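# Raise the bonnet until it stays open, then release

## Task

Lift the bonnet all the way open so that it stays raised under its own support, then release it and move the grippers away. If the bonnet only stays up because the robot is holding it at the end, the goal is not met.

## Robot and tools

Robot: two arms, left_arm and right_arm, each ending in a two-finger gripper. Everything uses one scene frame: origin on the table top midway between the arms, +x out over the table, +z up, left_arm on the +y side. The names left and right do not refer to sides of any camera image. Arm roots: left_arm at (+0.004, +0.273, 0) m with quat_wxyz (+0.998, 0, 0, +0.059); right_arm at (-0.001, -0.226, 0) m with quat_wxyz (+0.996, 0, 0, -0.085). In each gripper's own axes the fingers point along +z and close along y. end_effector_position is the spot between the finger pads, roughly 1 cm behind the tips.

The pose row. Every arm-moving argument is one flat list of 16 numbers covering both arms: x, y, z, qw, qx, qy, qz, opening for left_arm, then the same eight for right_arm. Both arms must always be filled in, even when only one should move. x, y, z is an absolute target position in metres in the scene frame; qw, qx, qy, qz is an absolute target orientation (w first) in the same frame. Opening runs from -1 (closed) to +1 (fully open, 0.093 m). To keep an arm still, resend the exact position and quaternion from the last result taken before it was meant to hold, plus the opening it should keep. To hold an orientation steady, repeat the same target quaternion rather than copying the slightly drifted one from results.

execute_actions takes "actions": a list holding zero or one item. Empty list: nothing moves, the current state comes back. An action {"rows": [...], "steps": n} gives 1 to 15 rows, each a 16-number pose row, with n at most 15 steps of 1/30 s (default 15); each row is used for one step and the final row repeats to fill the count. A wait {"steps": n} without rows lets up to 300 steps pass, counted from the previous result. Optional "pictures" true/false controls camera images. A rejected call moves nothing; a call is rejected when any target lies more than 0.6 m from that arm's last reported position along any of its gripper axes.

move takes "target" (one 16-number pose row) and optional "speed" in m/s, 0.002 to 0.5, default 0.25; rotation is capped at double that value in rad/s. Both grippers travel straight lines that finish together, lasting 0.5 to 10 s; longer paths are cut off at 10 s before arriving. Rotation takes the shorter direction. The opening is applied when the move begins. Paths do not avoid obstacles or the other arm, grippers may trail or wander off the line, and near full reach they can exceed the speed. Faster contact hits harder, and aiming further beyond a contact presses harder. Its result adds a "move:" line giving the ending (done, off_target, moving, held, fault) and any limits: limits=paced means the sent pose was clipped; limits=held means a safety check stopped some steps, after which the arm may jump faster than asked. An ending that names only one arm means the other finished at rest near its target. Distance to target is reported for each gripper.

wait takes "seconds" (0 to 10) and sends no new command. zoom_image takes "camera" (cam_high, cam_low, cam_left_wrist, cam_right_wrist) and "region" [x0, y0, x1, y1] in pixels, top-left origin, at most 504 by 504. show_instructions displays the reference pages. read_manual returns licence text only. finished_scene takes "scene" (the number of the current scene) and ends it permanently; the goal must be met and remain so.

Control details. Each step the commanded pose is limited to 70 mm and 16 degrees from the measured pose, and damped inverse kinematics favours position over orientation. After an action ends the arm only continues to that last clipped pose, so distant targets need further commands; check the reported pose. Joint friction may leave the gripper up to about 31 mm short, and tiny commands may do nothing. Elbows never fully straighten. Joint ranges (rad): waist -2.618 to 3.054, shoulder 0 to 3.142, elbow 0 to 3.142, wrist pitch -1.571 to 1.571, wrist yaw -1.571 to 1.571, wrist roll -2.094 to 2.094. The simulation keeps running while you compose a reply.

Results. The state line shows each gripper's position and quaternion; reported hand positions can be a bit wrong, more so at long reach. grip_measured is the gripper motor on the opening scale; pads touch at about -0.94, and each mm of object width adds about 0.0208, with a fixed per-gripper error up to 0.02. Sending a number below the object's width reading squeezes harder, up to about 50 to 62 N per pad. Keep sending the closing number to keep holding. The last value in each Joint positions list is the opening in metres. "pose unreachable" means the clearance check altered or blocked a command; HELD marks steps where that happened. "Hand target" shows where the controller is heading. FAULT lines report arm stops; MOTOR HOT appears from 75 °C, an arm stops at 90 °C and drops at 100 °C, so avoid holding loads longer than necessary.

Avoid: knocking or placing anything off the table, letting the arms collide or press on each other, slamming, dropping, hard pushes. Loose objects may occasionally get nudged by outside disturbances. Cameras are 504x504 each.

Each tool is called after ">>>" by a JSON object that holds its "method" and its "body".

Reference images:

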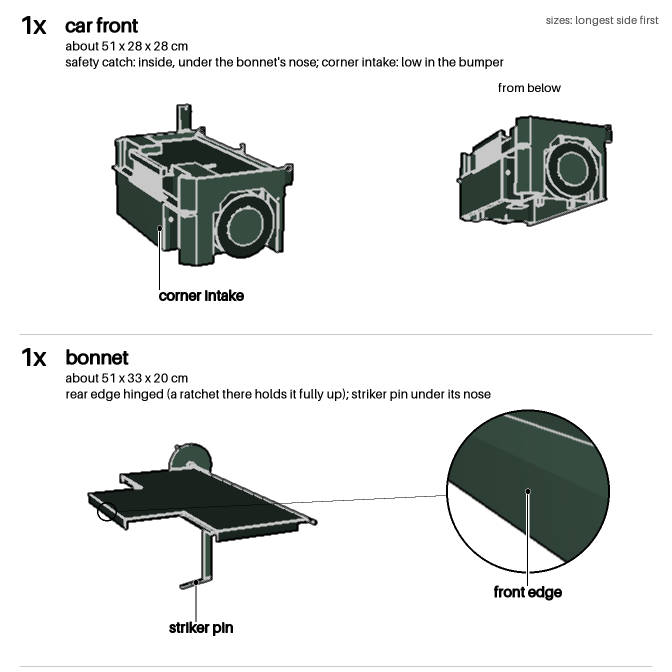

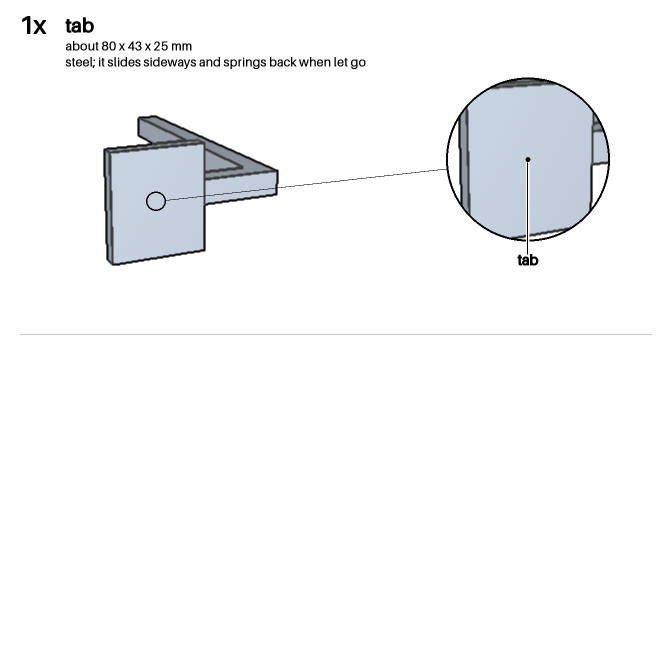

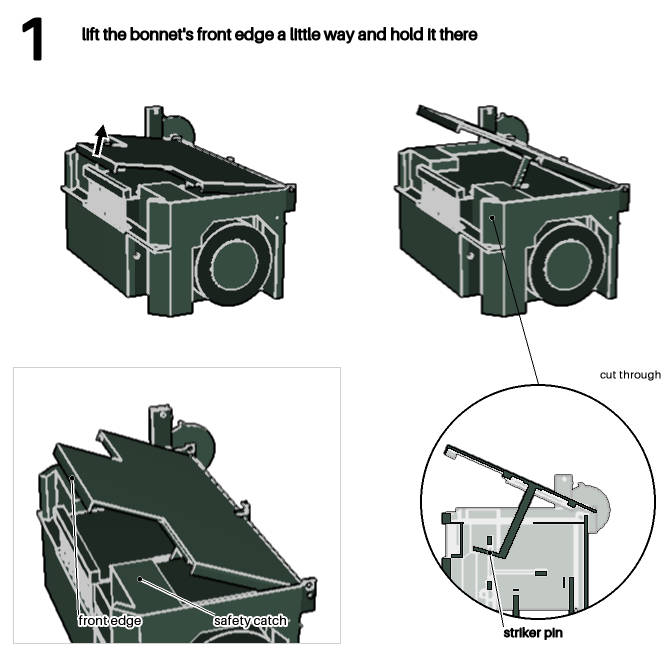

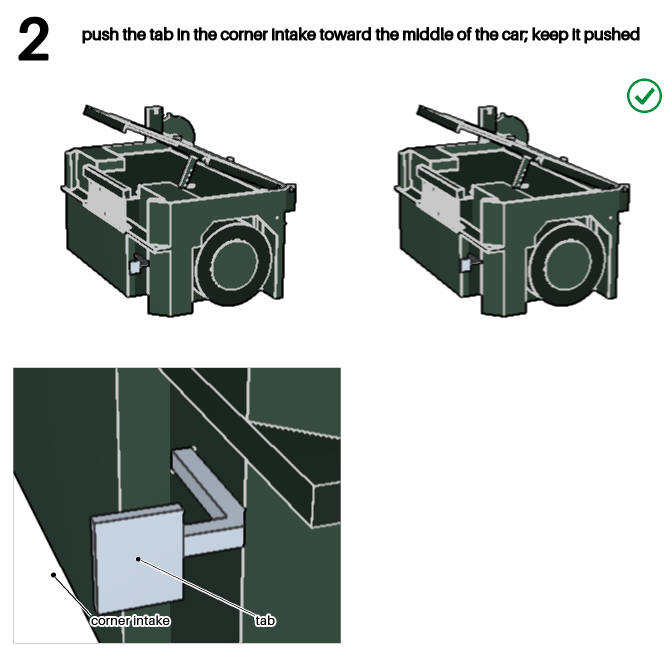

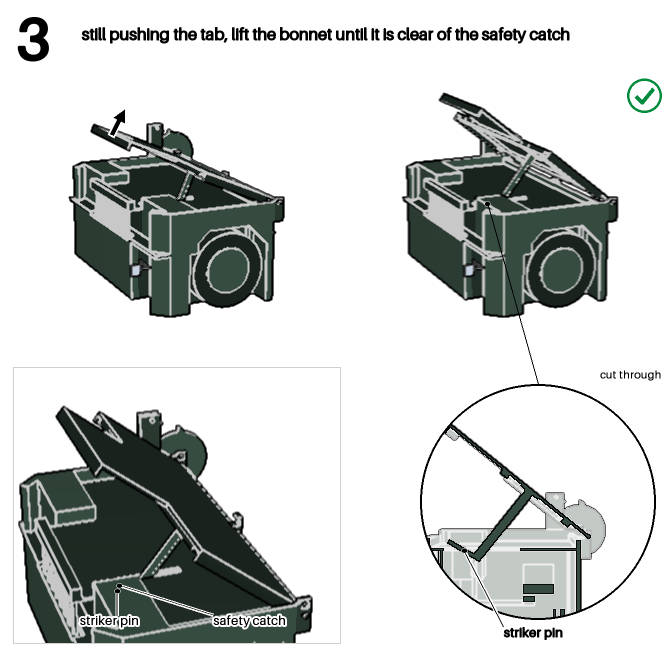

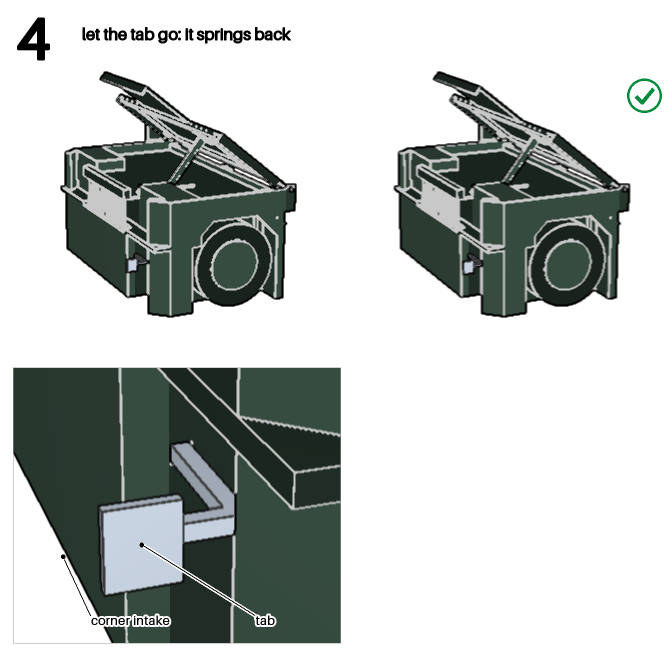

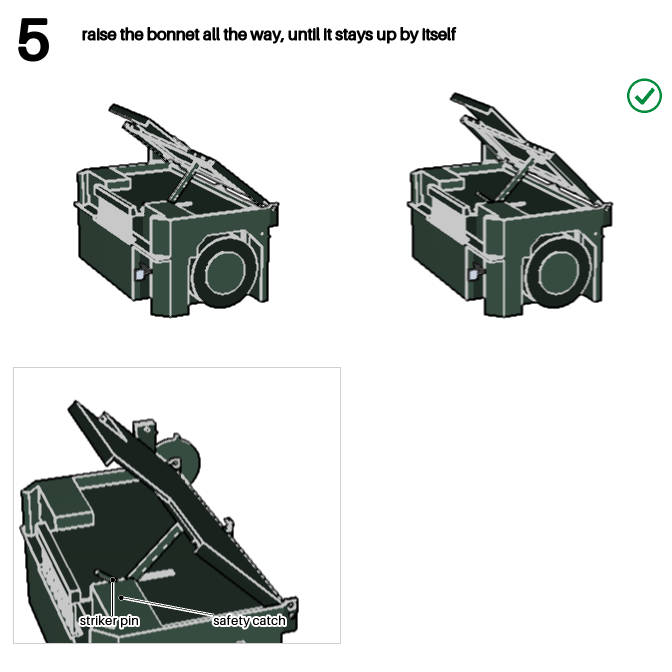

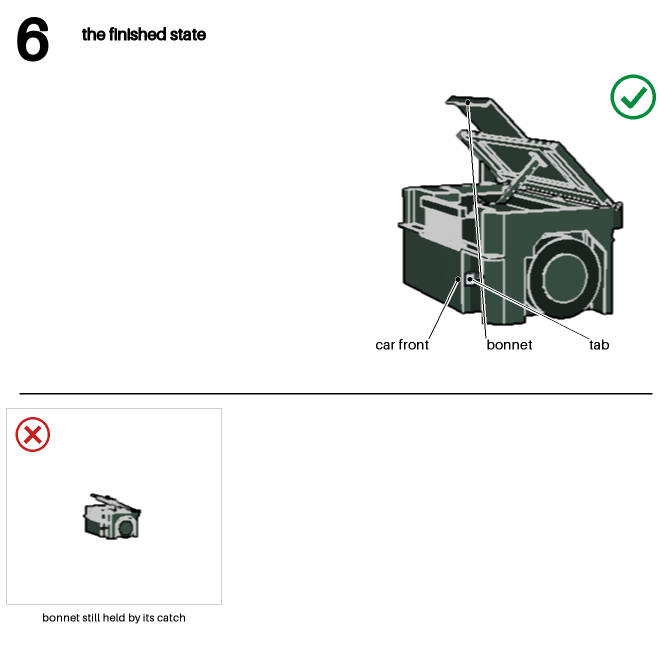

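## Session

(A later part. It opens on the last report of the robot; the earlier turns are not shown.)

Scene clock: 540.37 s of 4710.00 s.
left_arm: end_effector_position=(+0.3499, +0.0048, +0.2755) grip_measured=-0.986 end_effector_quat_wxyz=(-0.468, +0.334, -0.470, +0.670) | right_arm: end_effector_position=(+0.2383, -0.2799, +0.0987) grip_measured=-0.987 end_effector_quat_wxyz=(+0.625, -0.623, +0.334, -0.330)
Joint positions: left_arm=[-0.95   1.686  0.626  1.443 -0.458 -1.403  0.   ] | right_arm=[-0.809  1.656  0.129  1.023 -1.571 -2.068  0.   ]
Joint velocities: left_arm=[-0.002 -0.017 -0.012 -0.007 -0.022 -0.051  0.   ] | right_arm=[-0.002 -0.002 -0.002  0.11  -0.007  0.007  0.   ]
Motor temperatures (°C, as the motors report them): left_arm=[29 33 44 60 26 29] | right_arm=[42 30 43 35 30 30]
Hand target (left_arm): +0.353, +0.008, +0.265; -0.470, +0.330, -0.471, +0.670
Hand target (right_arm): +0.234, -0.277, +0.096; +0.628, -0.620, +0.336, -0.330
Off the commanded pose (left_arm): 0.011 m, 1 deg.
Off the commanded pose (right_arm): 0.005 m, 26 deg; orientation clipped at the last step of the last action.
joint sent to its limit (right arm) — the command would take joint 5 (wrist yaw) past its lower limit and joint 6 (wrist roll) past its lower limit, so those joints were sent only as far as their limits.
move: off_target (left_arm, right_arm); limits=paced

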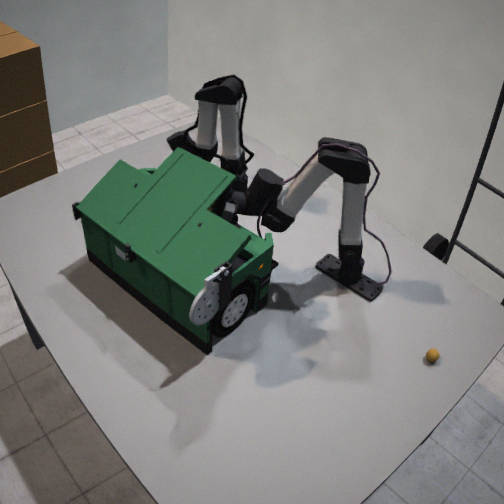

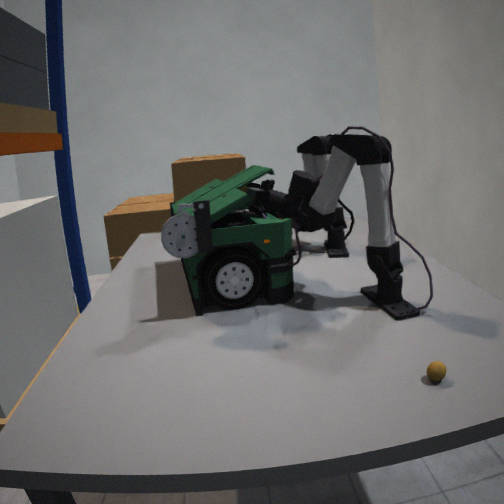

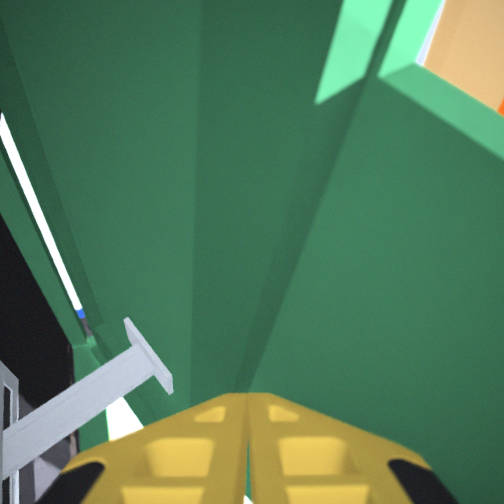

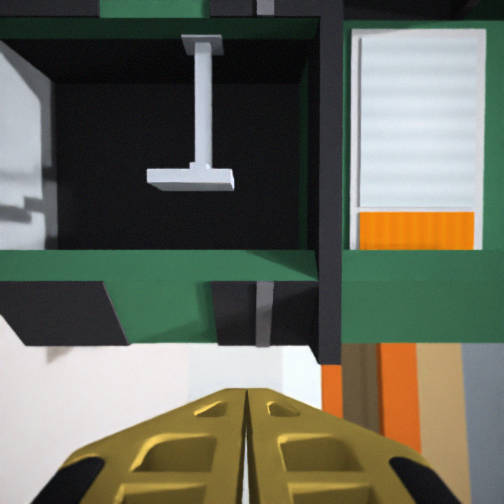

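>>> {"method": "move", "body": {"target": [0.353,0.008,0.265,0.47,-0.329,0.47,-0.671,-1,0.23,-0.27,0.15,0.45,-0.10,0.88,0.05,-1], "speed": 0.25}}

>>> {"method": "move", "body": {"target": [0.353,0.008,0.265,0.47,-0.329,0.47,-0.671,-1,0.24,-0.25,0.095,0.569,-0.107,0.812,0.075,-1], "speed": 0.15}}

Scene clock: 558.53 s of 4710.00 s.
left_arm: end_effector_position=(+0.3499, +0.0048, +0.2755) grip_measured=-0.986 end_effector_quat_wxyz=(-0.468, +0.334, -0.470, +0.670) | right_arm: end_effector_position=(+0.2309, -0.2706, +0.1479) grip_measured=-0.988 end_effector_quat_wxyz=(+0.465, -0.097, +0.879, +0.047)
Joint positions: left_arm=[-0.95   1.686  0.626  1.443 -0.458 -1.403  0.   ] | right_arm=[-0.486  0.698  0.511 -0.623 -0.681 -0.594  0.   ]
Joint velocities: left_arm=[-0.002 -0.017 -0.002  0.007 -0.022  0.007  0.   ] | right_arm=[ 0.002 -0.002 -0.012  0.007  0.051 -0.022  0.   ]
Motor temperatures (°C, as the motors report them): left_arm=[29 33 42 60 26 29] | right_arm=[39 30 41 36 30 29]
Hand target (left_arm): +0.353, +0.008, +0.265; -0.470, +0.330, -0.471, +0.670
Hand target (right_arm): +0.233, -0.271, +0.151; +0.459, -0.094, +0.882, +0.050
Off the commanded pose (left_arm): 0.011 m, 1 deg.
Off the commanded pose (right_arm): 0.002 m, 2 deg.
After step 90, 10.97 s passed at rest.
move: off_target (left_arm)

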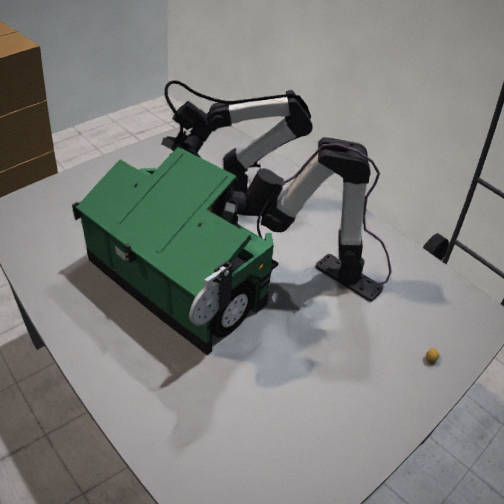

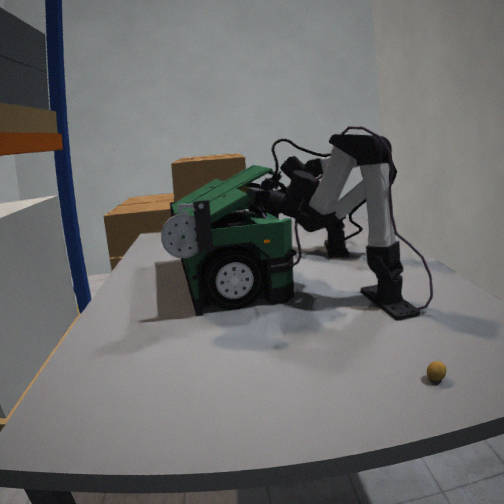

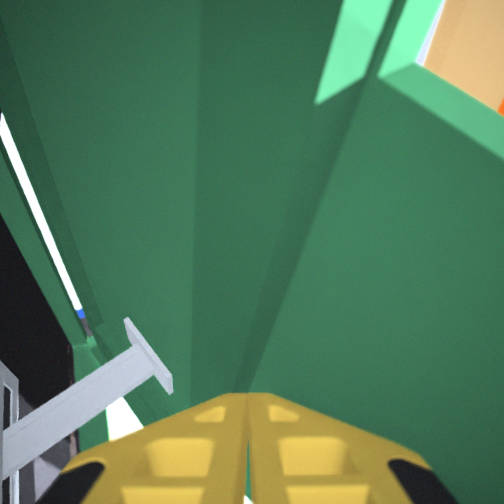

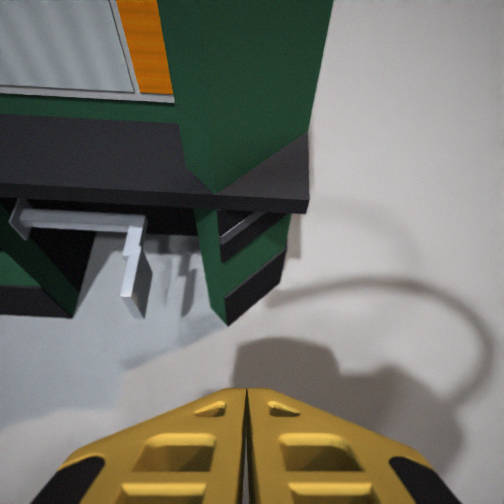

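Scene clock: 560.13 s of 4710.00 s.
left_arm: end_effector_position=(+0.3499, +0.0048, +0.2754) grip_measured=-0.986 end_effector_quat_wxyz=(-0.468, +0.334, -0.470, +0.670) | right_arm: end_effector_position=(+0.2395, -0.2549, +0.0986) grip_measured=-0.988 end_effector_quat_wxyz=(+0.566, -0.105, +0.815, +0.067)
Joint positions: left_arm=[-0.95   1.686  0.626  1.443 -0.458 -1.403  0.   ] | right_arm=[-0.486  0.618  0.095 -0.021 -0.825 -0.428  0.   ]
Joint velocities: left_arm=[-0.012  0.002  0.007  0.051  0.022 -0.022  0.   ] | right_arm=[ 0.002 -0.017 -0.017  0.022 -0.037  0.007  0.   ]
Motor temperatures (°C, as the motors report them): left_arm=[29 33 42 60 26 29] | right_arm=[39 30 41 36 30 29]
Hand target (left_arm): +0.353, +0.008, +0.265; -0.470, +0.330, -0.471, +0.670
Hand target (right_arm): +0.239, -0.250, +0.095; +0.567, -0.109, +0.813, +0.077
Off the commanded pose (left_arm): 0.011 m, 1 deg.
Off the commanded pose (right_arm): 0.006 m, 1 deg.
move: off_target (left_arm)

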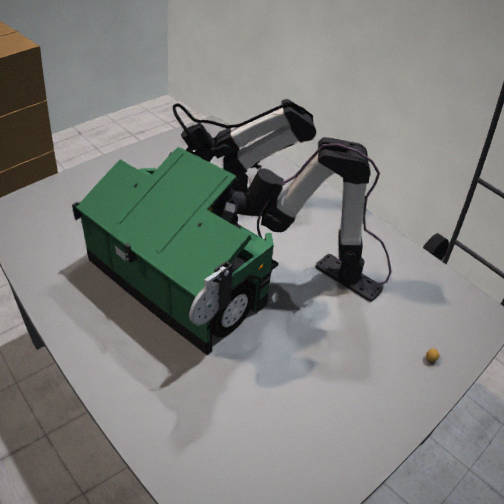

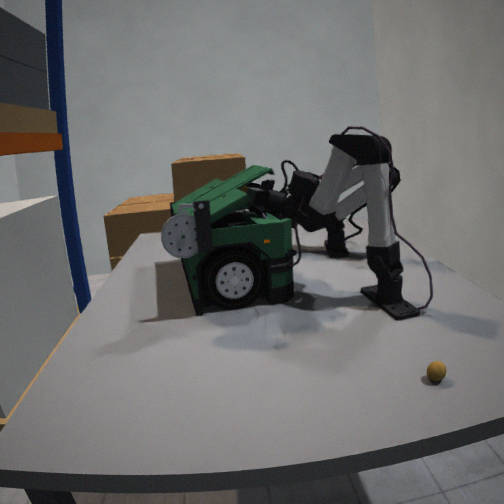

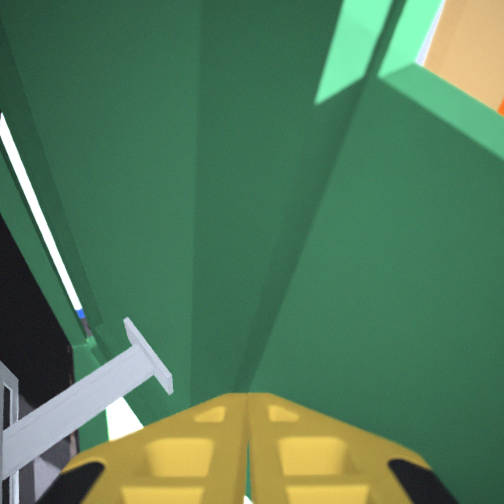

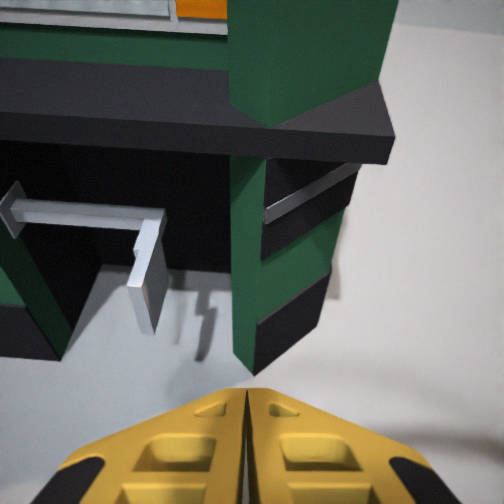

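>>> {"method": "move", "body": {"target": [0.353,0.008,0.265,0.47,-0.329,0.47,-0.671,-1,0.262,-0.232,0.09,0.572,-0.05,0.817,0.035,-1], "speed": 0.1}}

Scene clock: 565.13 s of 4710.00 s.
left_arm: end_effector_position=(+0.3499, +0.0048, +0.2754) grip_measured=-0.986 end_effector_quat_wxyz=(-0.468, +0.334, -0.470, +0.670) | right_arm: end_effector_position=(+0.2628, -0.2322, +0.1000) grip_measured=-0.988 end_effector_quat_wxyz=(+0.581, -0.054, +0.811, +0.036)
Joint positions: left_arm=[-0.95   1.686  0.626  1.443 -0.458 -1.403  0.   ] | right_arm=[-0.075  0.585  0.024  0.21  -0.352 -0.13   0.   ]
Joint velocities: left_arm=[ 0.007  0.002 -0.007  0.022  0.051  0.022  0.   ] | right_arm=[ 0.002 -0.002 -0.012 -0.022  0.037  0.051  0.   ]
Motor temperatures (°C, as the motors report them): left_arm=[29 33 41 60 26 29] | right_arm=[38 30 41 37 30 29]
Hand target (left_arm): +0.353, +0.008, +0.265; -0.470, +0.330, -0.471, +0.670
Hand target (right_arm): +0.261, -0.231, +0.091; +0.573, -0.049, +0.817, +0.038
Off the commanded pose (left_arm): 0.011 m, 1 deg.
Off the commanded pose (right_arm): 0.010 m, 1 deg.
After step 90, 0.63 s passed at rest.
move: off_target (left_arm)

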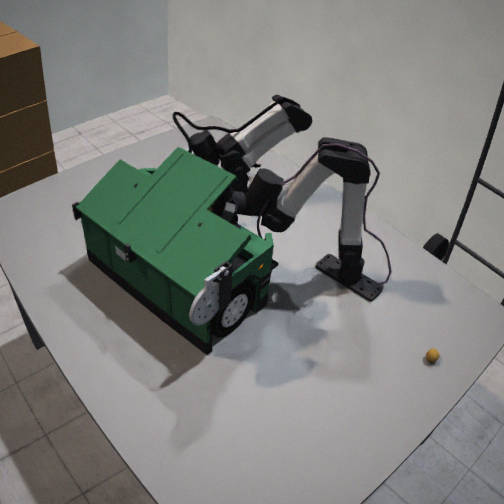

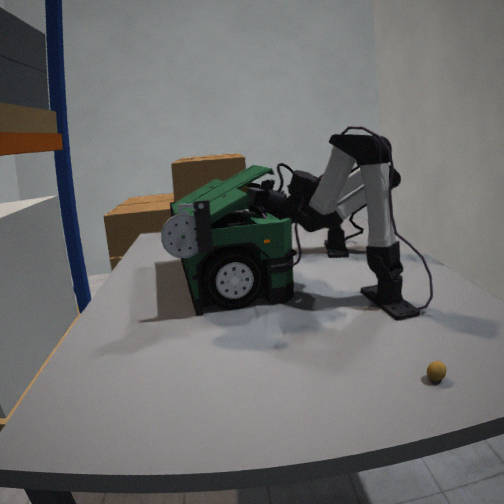

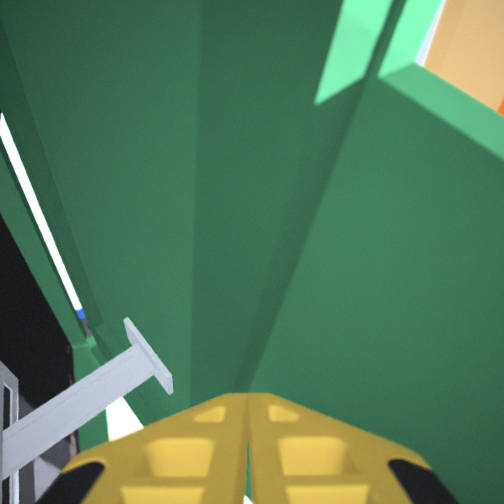

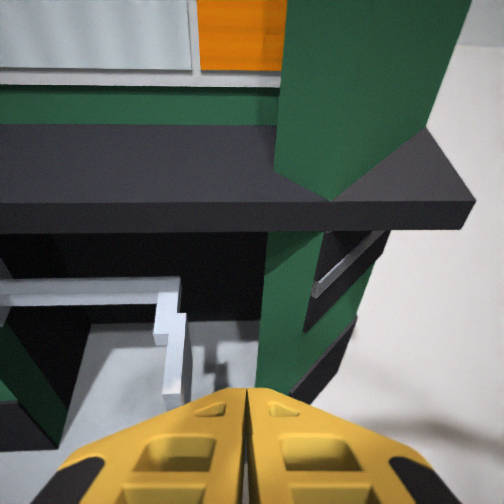

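>>> {"method": "move", "body": {"target": [0.353,0.008,0.265,0.47,-0.329,0.47,-0.671,-1,0.30,-0.224,0.082,0.55,-0.03,0.834,0.02,-1], "speed": 0.06}}

Scene clock: 569.87 s of 4710.00 s.
left_arm: end_effector_position=(+0.3499, +0.0048, +0.2754) grip_measured=-0.986 end_effector_quat_wxyz=(-0.468, +0.334, -0.470, +0.670) | right_arm: end_effector_position=(+0.2776, -0.2332, +0.0623) grip_measured=-0.988 end_effector_quat_wxyz=(+0.521, -0.014, +0.853, +0.008)
Joint positions: left_arm=[-0.95   1.686  0.626  1.443 -0.458 -1.403  0.   ] | right_arm=[ 0.078  0.93   0.044  0.408 -0.109 -0.058  0.   ]
Joint velocities: left_arm=[-0.017 -0.012 -0.022  0.022 -0.051 -0.051  0.   ] | right_arm=[-0.007  0.012 -0.012 -0.007  0.007 -0.037  0.   ]
Motor temperatures (°C, as the motors report them): left_arm=[29 33 41 60 26 29] | right_arm=[38 30 41 38 29 29]
Hand target (left_arm): +0.353, +0.008, +0.265; -0.470, +0.330, -0.471, +0.670
Hand target (right_arm): +0.295, -0.223, +0.084; +0.549, -0.028, +0.835, +0.022
Off the commanded pose (left_arm): 0.011 m, 1 deg.
Off the commanded pose (right_arm): 0.031 m, 5 deg.
After step 90, 0.57 s passed at rest.
move: off_target (left_arm, right_arm)

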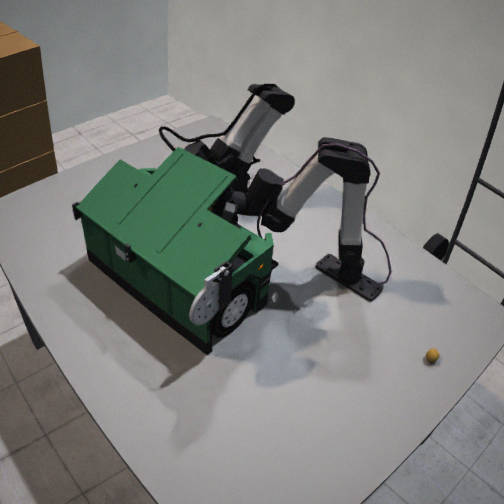

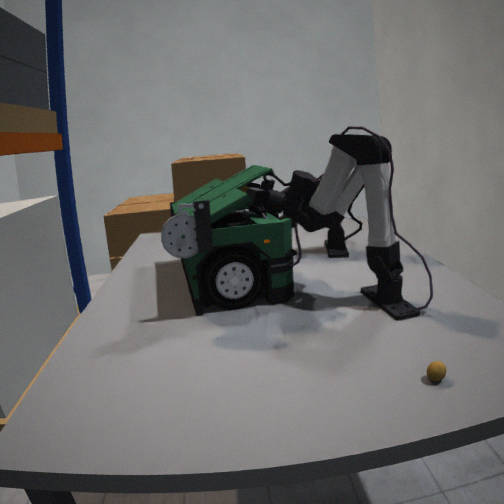

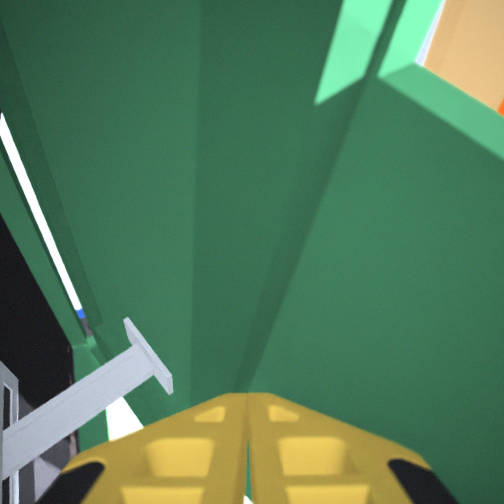

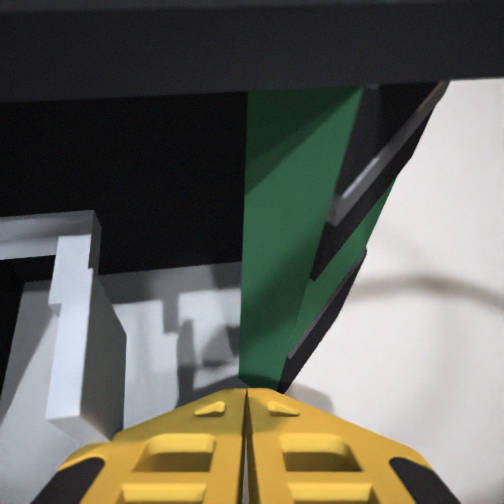

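>>> {"method": "move", "body": {"target": [0.353,0.008,0.265,0.47,-0.329,0.47,-0.671,-1,0.29,-0.215,0.095,0.60,-0.03,0.80,0.02,-1], "speed": 0.06}}

Scene clock: 575.73 s of 4710.00 s.
left_arm: end_effector_position=(+0.3499, +0.0047, +0.2753) grip_measured=-0.986 end_effector_quat_wxyz=(-0.468, +0.334, -0.470, +0.670) | right_arm: end_effector_position=(+0.2763, -0.2313, +0.0640) grip_measured=-0.988 end_effector_quat_wxyz=(+0.540, -0.011, +0.842, -0.009)
Joint positions: left_arm=[-0.95   1.686  0.626  1.443 -0.458 -1.403  0.   ] | right_arm=[ 0.133  0.926  0.002  0.494 -0.03  -0.043  0.   ]
Joint velocities: left_arm=[-0.002  0.002 -0.002  0.051 -0.022 -0.007  0.   ] | right_arm=[ 0.007  0.007 -0.017 -0.022 -0.007 -0.022  0.   ]
Motor temperatures (°C, as the motors report them): left_arm=[29 32 41 60 26 29] | right_arm=[37 30 42 40 29 29]
Hand target (left_arm): +0.353, +0.008, +0.265; -0.470, +0.330, -0.471, +0.670
Hand target (right_arm): +0.287, -0.216, +0.095; +0.595, -0.032, +0.803, +0.021
Off the commanded pose (left_arm): 0.011 m, 1 deg.
Off the commanded pose (right_arm): 0.038 m, 9 deg.
After step 90, 1.00 s passed at rest.
move: off_target (left_arm, right_arm)

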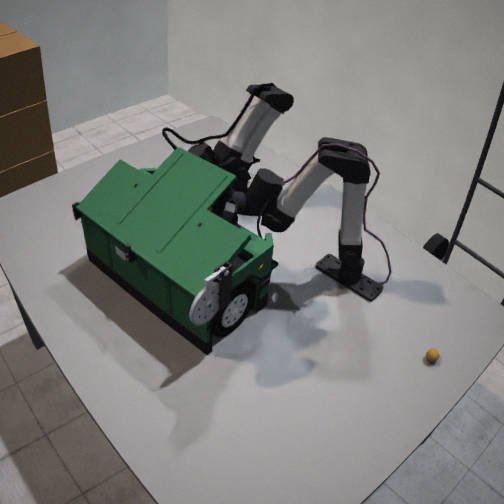

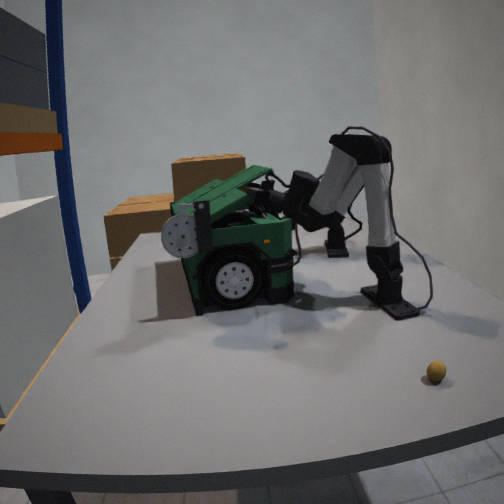

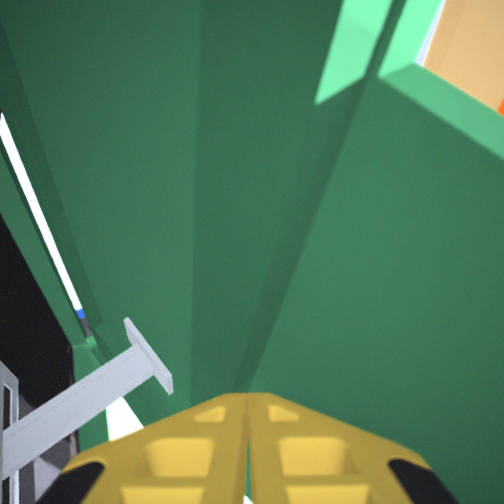

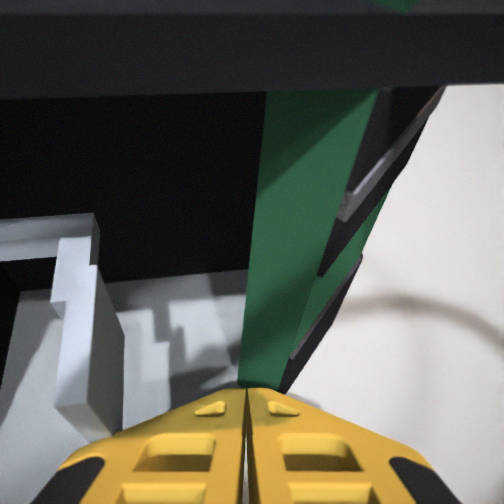

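>>> {"method": "move", "body": {"target": [0.353,0.008,0.265,0.47,-0.329,0.47,-0.671,-1,0.24,-0.245,0.075,0.52,-0.15,0.84,0.08,-1], "speed": 0.1}}

>>> {"method": "move", "body": {"target": [0.353,0.008,0.265,0.47,-0.329,0.47,-0.671,-1,0.258,-0.242,0.095,0.483,-0.224,0.837,0.129,-1], "speed": 0.1}}

Scene clock: 587.37 s of 4710.00 s.
left_arm: end_effector_position=(+0.3499, +0.0047, +0.2753) grip_measured=-0.986 end_effector_quat_wxyz=(-0.468, +0.334, -0.470, +0.670) | right_arm: end_effector_position=(+0.2382, -0.2441, +0.0695) grip_measured=-0.988 end_effector_quat_wxyz=(+0.516, -0.149, +0.841, +0.073)
Joint positions: left_arm=[-0.95   1.686  0.626  1.443 -0.458 -1.403  0.   ] | right_arm=[-0.419  0.759  0.106 -0.041 -0.775 -0.563  0.   ]
Joint velocities: left_arm=[-0.007 -0.017  0.002  0.022 -0.022 -0.095  0.   ] | right_arm=[-0.002  0.007  0.017  0.007 -0.095 -0.095  0.   ]
Motor temperatures (°C, as the motors report them): left_arm=[29 32 40 60 26 29] | right_arm=[37 29 42 45 29 29]
Hand target (left_arm): +0.353, +0.008, +0.265; -0.470, +0.330, -0.471, +0.670
Hand target (right_arm): +0.240, -0.247, +0.075; +0.517, -0.151, +0.839, +0.075
Off the commanded pose (left_arm): 0.011 m, 1 deg.
Off the commanded pose (right_arm): 0.006 m, 1 deg.
After step 90, 6.33 s passed at rest.
move: off_target (left_arm)

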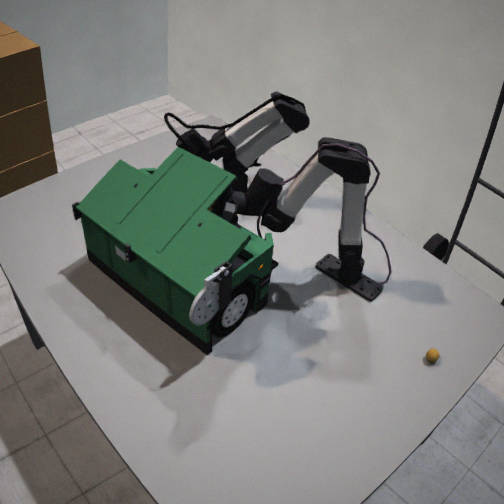

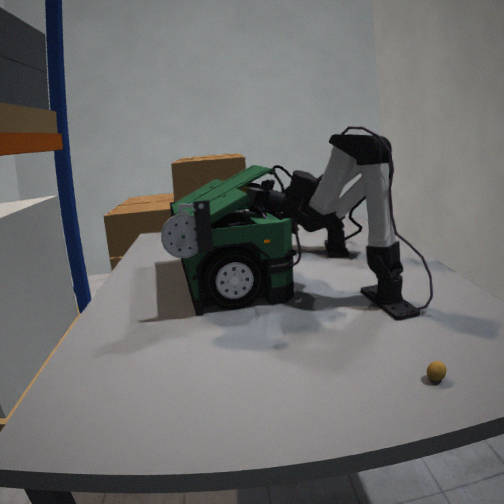

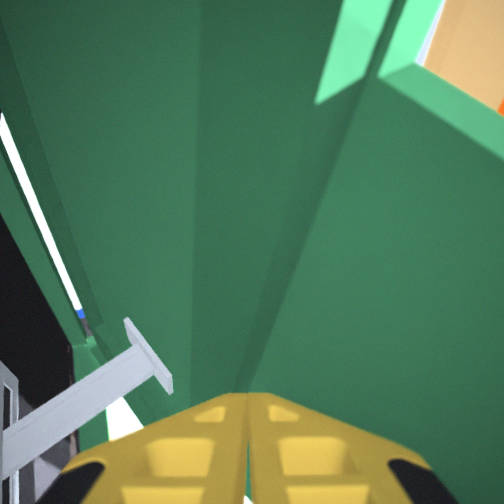

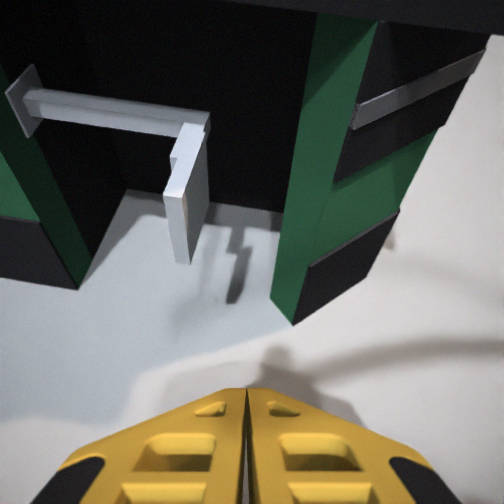

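Scene clock: 588.87 s of 4710.00 s.
left_arm: end_effector_position=(+0.3499, +0.0048, +0.2754) grip_measured=-0.986 end_effector_quat_wxyz=(-0.468, +0.334, -0.470, +0.670) | right_arm: end_effector_position=(+0.2553, -0.2422, +0.0912) grip_measured=-0.988 end_effector_quat_wxyz=(+0.482, -0.218, +0.840, +0.122)
Joint positions: left_arm=[-0.95   1.686  0.626  1.443 -0.458 -1.403  0.   ] | right_arm=[-0.419  1.004  0.348 -0.246 -0.872 -0.775  0.   ]
Joint velocities: left_arm=[-0.012  0.002 -0.002 -0.022 -0.022  0.081  0.   ] | right_arm=[-0.022  0.007  0.002 -0.081  0.007 -0.037  0.   ]
Motor temperatures (°C, as the motors report them): left_arm=[29 32 40 60 26 29] | right_arm=[37 29 42 44 29 29]
Hand target (left_arm): +0.353, +0.008, +0.265; -0.470, +0.330, -0.471, +0.670
Hand target (right_arm): +0.258, -0.242, +0.095; +0.483, -0.222, +0.837, +0.128
Off the commanded pose (left_arm): 0.011 m, 1 deg.
Off the commanded pose (right_arm): 0.005 m, 1 deg.
move: off_target (left_arm)

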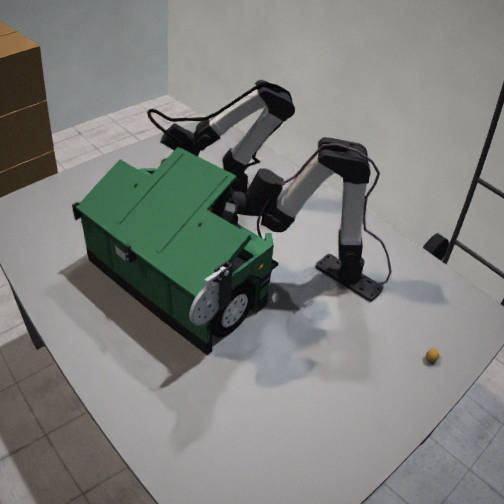

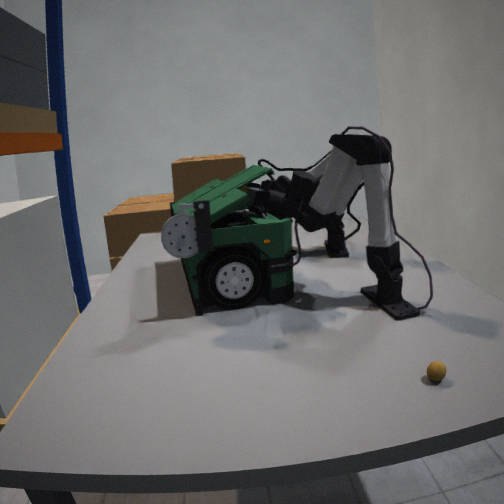

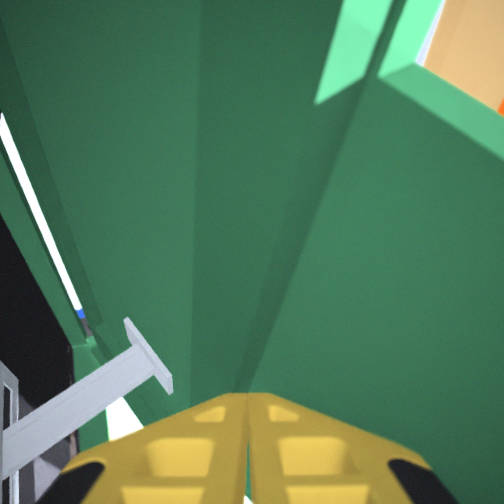

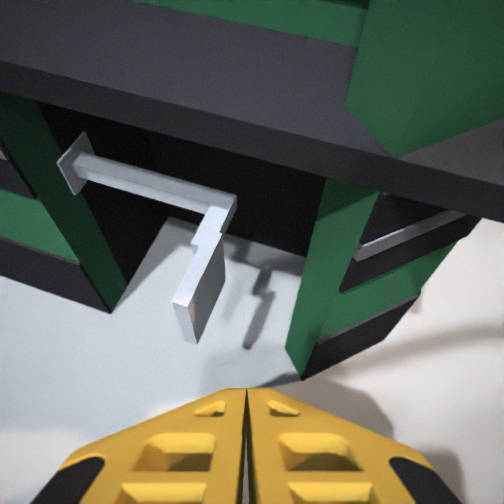

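>>> {"method": "move", "body": {"target": [0.353,0.008,0.265,0.47,-0.329,0.47,-0.671,-1,0.284,-0.222,0.093,0.483,-0.224,0.837,0.129,-1], "speed": 0.05}}

>>> {"method": "move", "body": {"target": [0.353,0.008,0.265,0.47,-0.329,0.47,-0.671,-1,0.29,-0.17,0.093,0.483,-0.224,0.837,0.129,-1], "speed": 0.04}}

Scene clock: 593.53 s of 4710.00 s.
left_arm: end_effector_position=(+0.3499, +0.0048, +0.2755) grip_measured=-0.986 end_effector_quat_wxyz=(-0.468, +0.334, -0.470, +0.670) | right_arm: end_effector_position=(+0.2789, -0.2246, +0.0923) grip_measured=-0.988 end_effector_quat_wxyz=(+0.482, -0.220, +0.839, +0.125)
Joint positions: left_arm=[-0.95   1.685  0.626  1.442 -0.458 -1.403  0.   ] | right_arm=[-0.257  1.057  0.348 -0.069 -0.769 -0.603  0.   ]
Joint velocities: left_arm=[-0.007  0.007 -0.002 -0.007 -0.007  0.037  0.   ] | right_arm=[-0.017  0.012 -0.012  0.066 -0.007 -0.007  0.   ]
Motor temperatures (°C, as the motors report them): left_arm=[29 32 40 60 26 29] | right_arm=[36 29 43 42 29 29]
Hand target (left_arm): +0.353, +0.008, +0.265; -0.470, +0.330, -0.471, +0.670
Hand target (right_arm): +0.283, -0.221, +0.094; +0.483, -0.224, +0.836, +0.131
Off the commanded pose (left_arm): 0.011 m, 1 deg.
Off the commanded pose (right_arm): 0.006 m, 1 deg.
After step 90, 0.53 s passed at rest.
move: off_target (left_arm)

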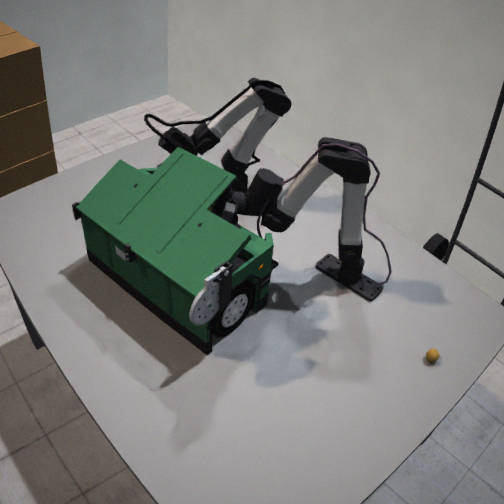

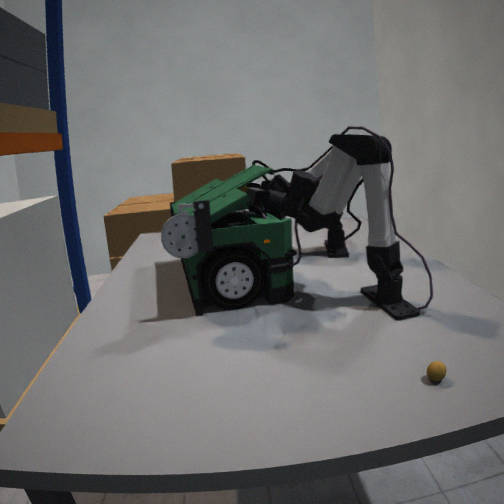

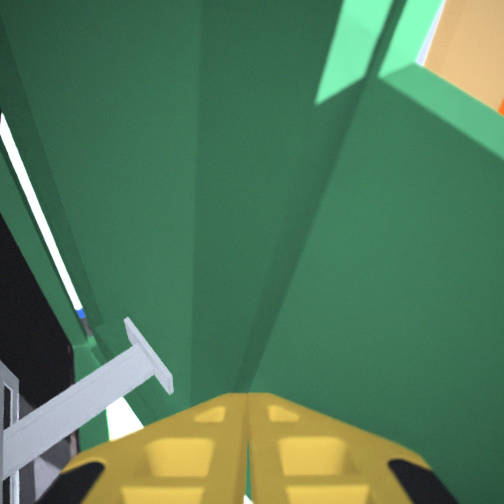

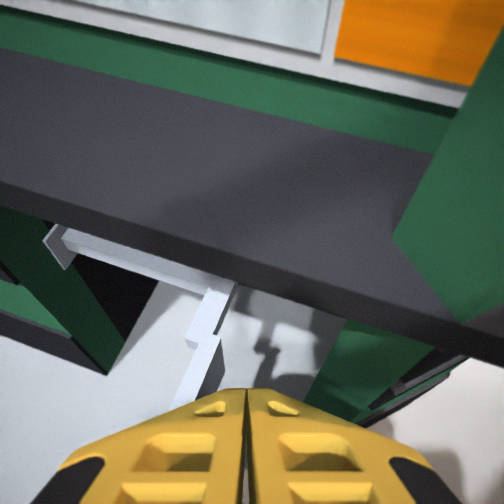

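Scene clock: 595.27 s of 4710.00 s.
left_arm: end_effector_position=(+0.3499, +0.0048, +0.2754) grip_measured=-0.986 end_effector_quat_wxyz=(-0.468, +0.334, -0.470, +0.670) | right_arm: end_effector_position=(+0.2829, -0.2193, +0.0919) grip_measured=-0.988 end_effector_quat_wxyz=(+0.473, -0.129, +0.869, +0.067)
Joint positions: left_arm=[-0.95   1.686  0.626  1.443 -0.458 -1.403  0.   ] | right_arm=[-0.051  0.914  0.288 -0.012 -0.421 -0.301  0.   ]
Joint velocities: left_arm=[ 0.002 -0.002 -0.012 -0.007  0.037  0.007  0.   ] | right_arm=[ 0.002 -0.007  0.007  0.037 -0.007  0.037  0.   ]
Motor temperatures (°C, as the motors report them): left_arm=[29 32 40 60 26 29] | right_arm=[36 29 43 42 30 29]
Hand target (left_arm): +0.353, +0.008, +0.265; -0.470, +0.330, -0.471, +0.670
Hand target (right_arm): +0.281, -0.174, +0.095; +0.482, -0.220, +0.838, +0.129
Off the commanded pose (left_arm): 0.011 m, 1 deg.
Off the commanded pose (right_arm): 0.050 m, 14 deg.
move: off_target (left_arm, right_arm)

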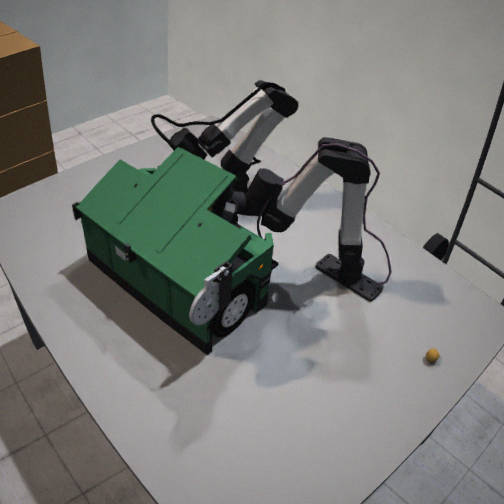

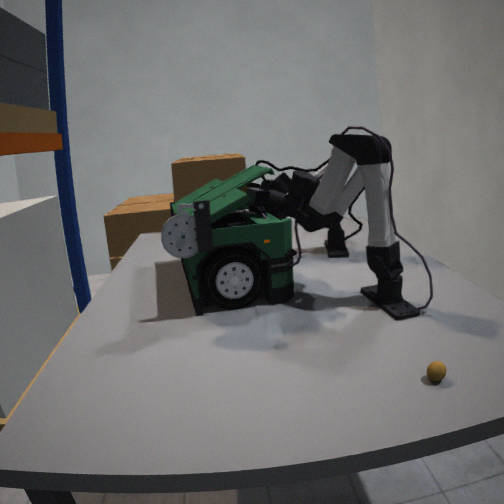

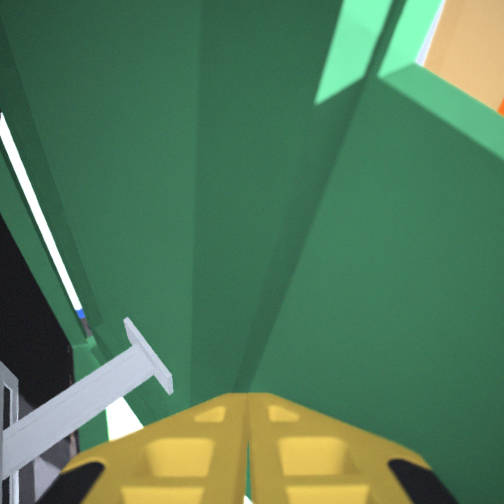

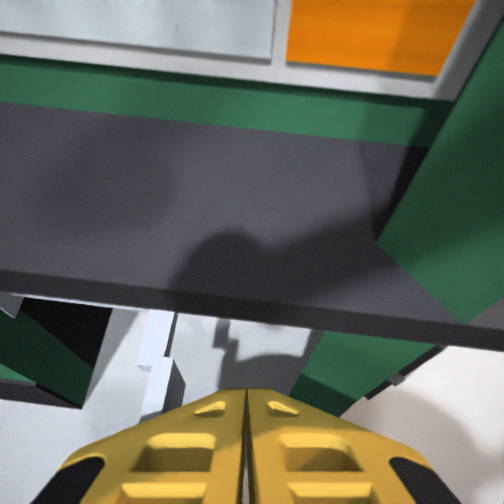

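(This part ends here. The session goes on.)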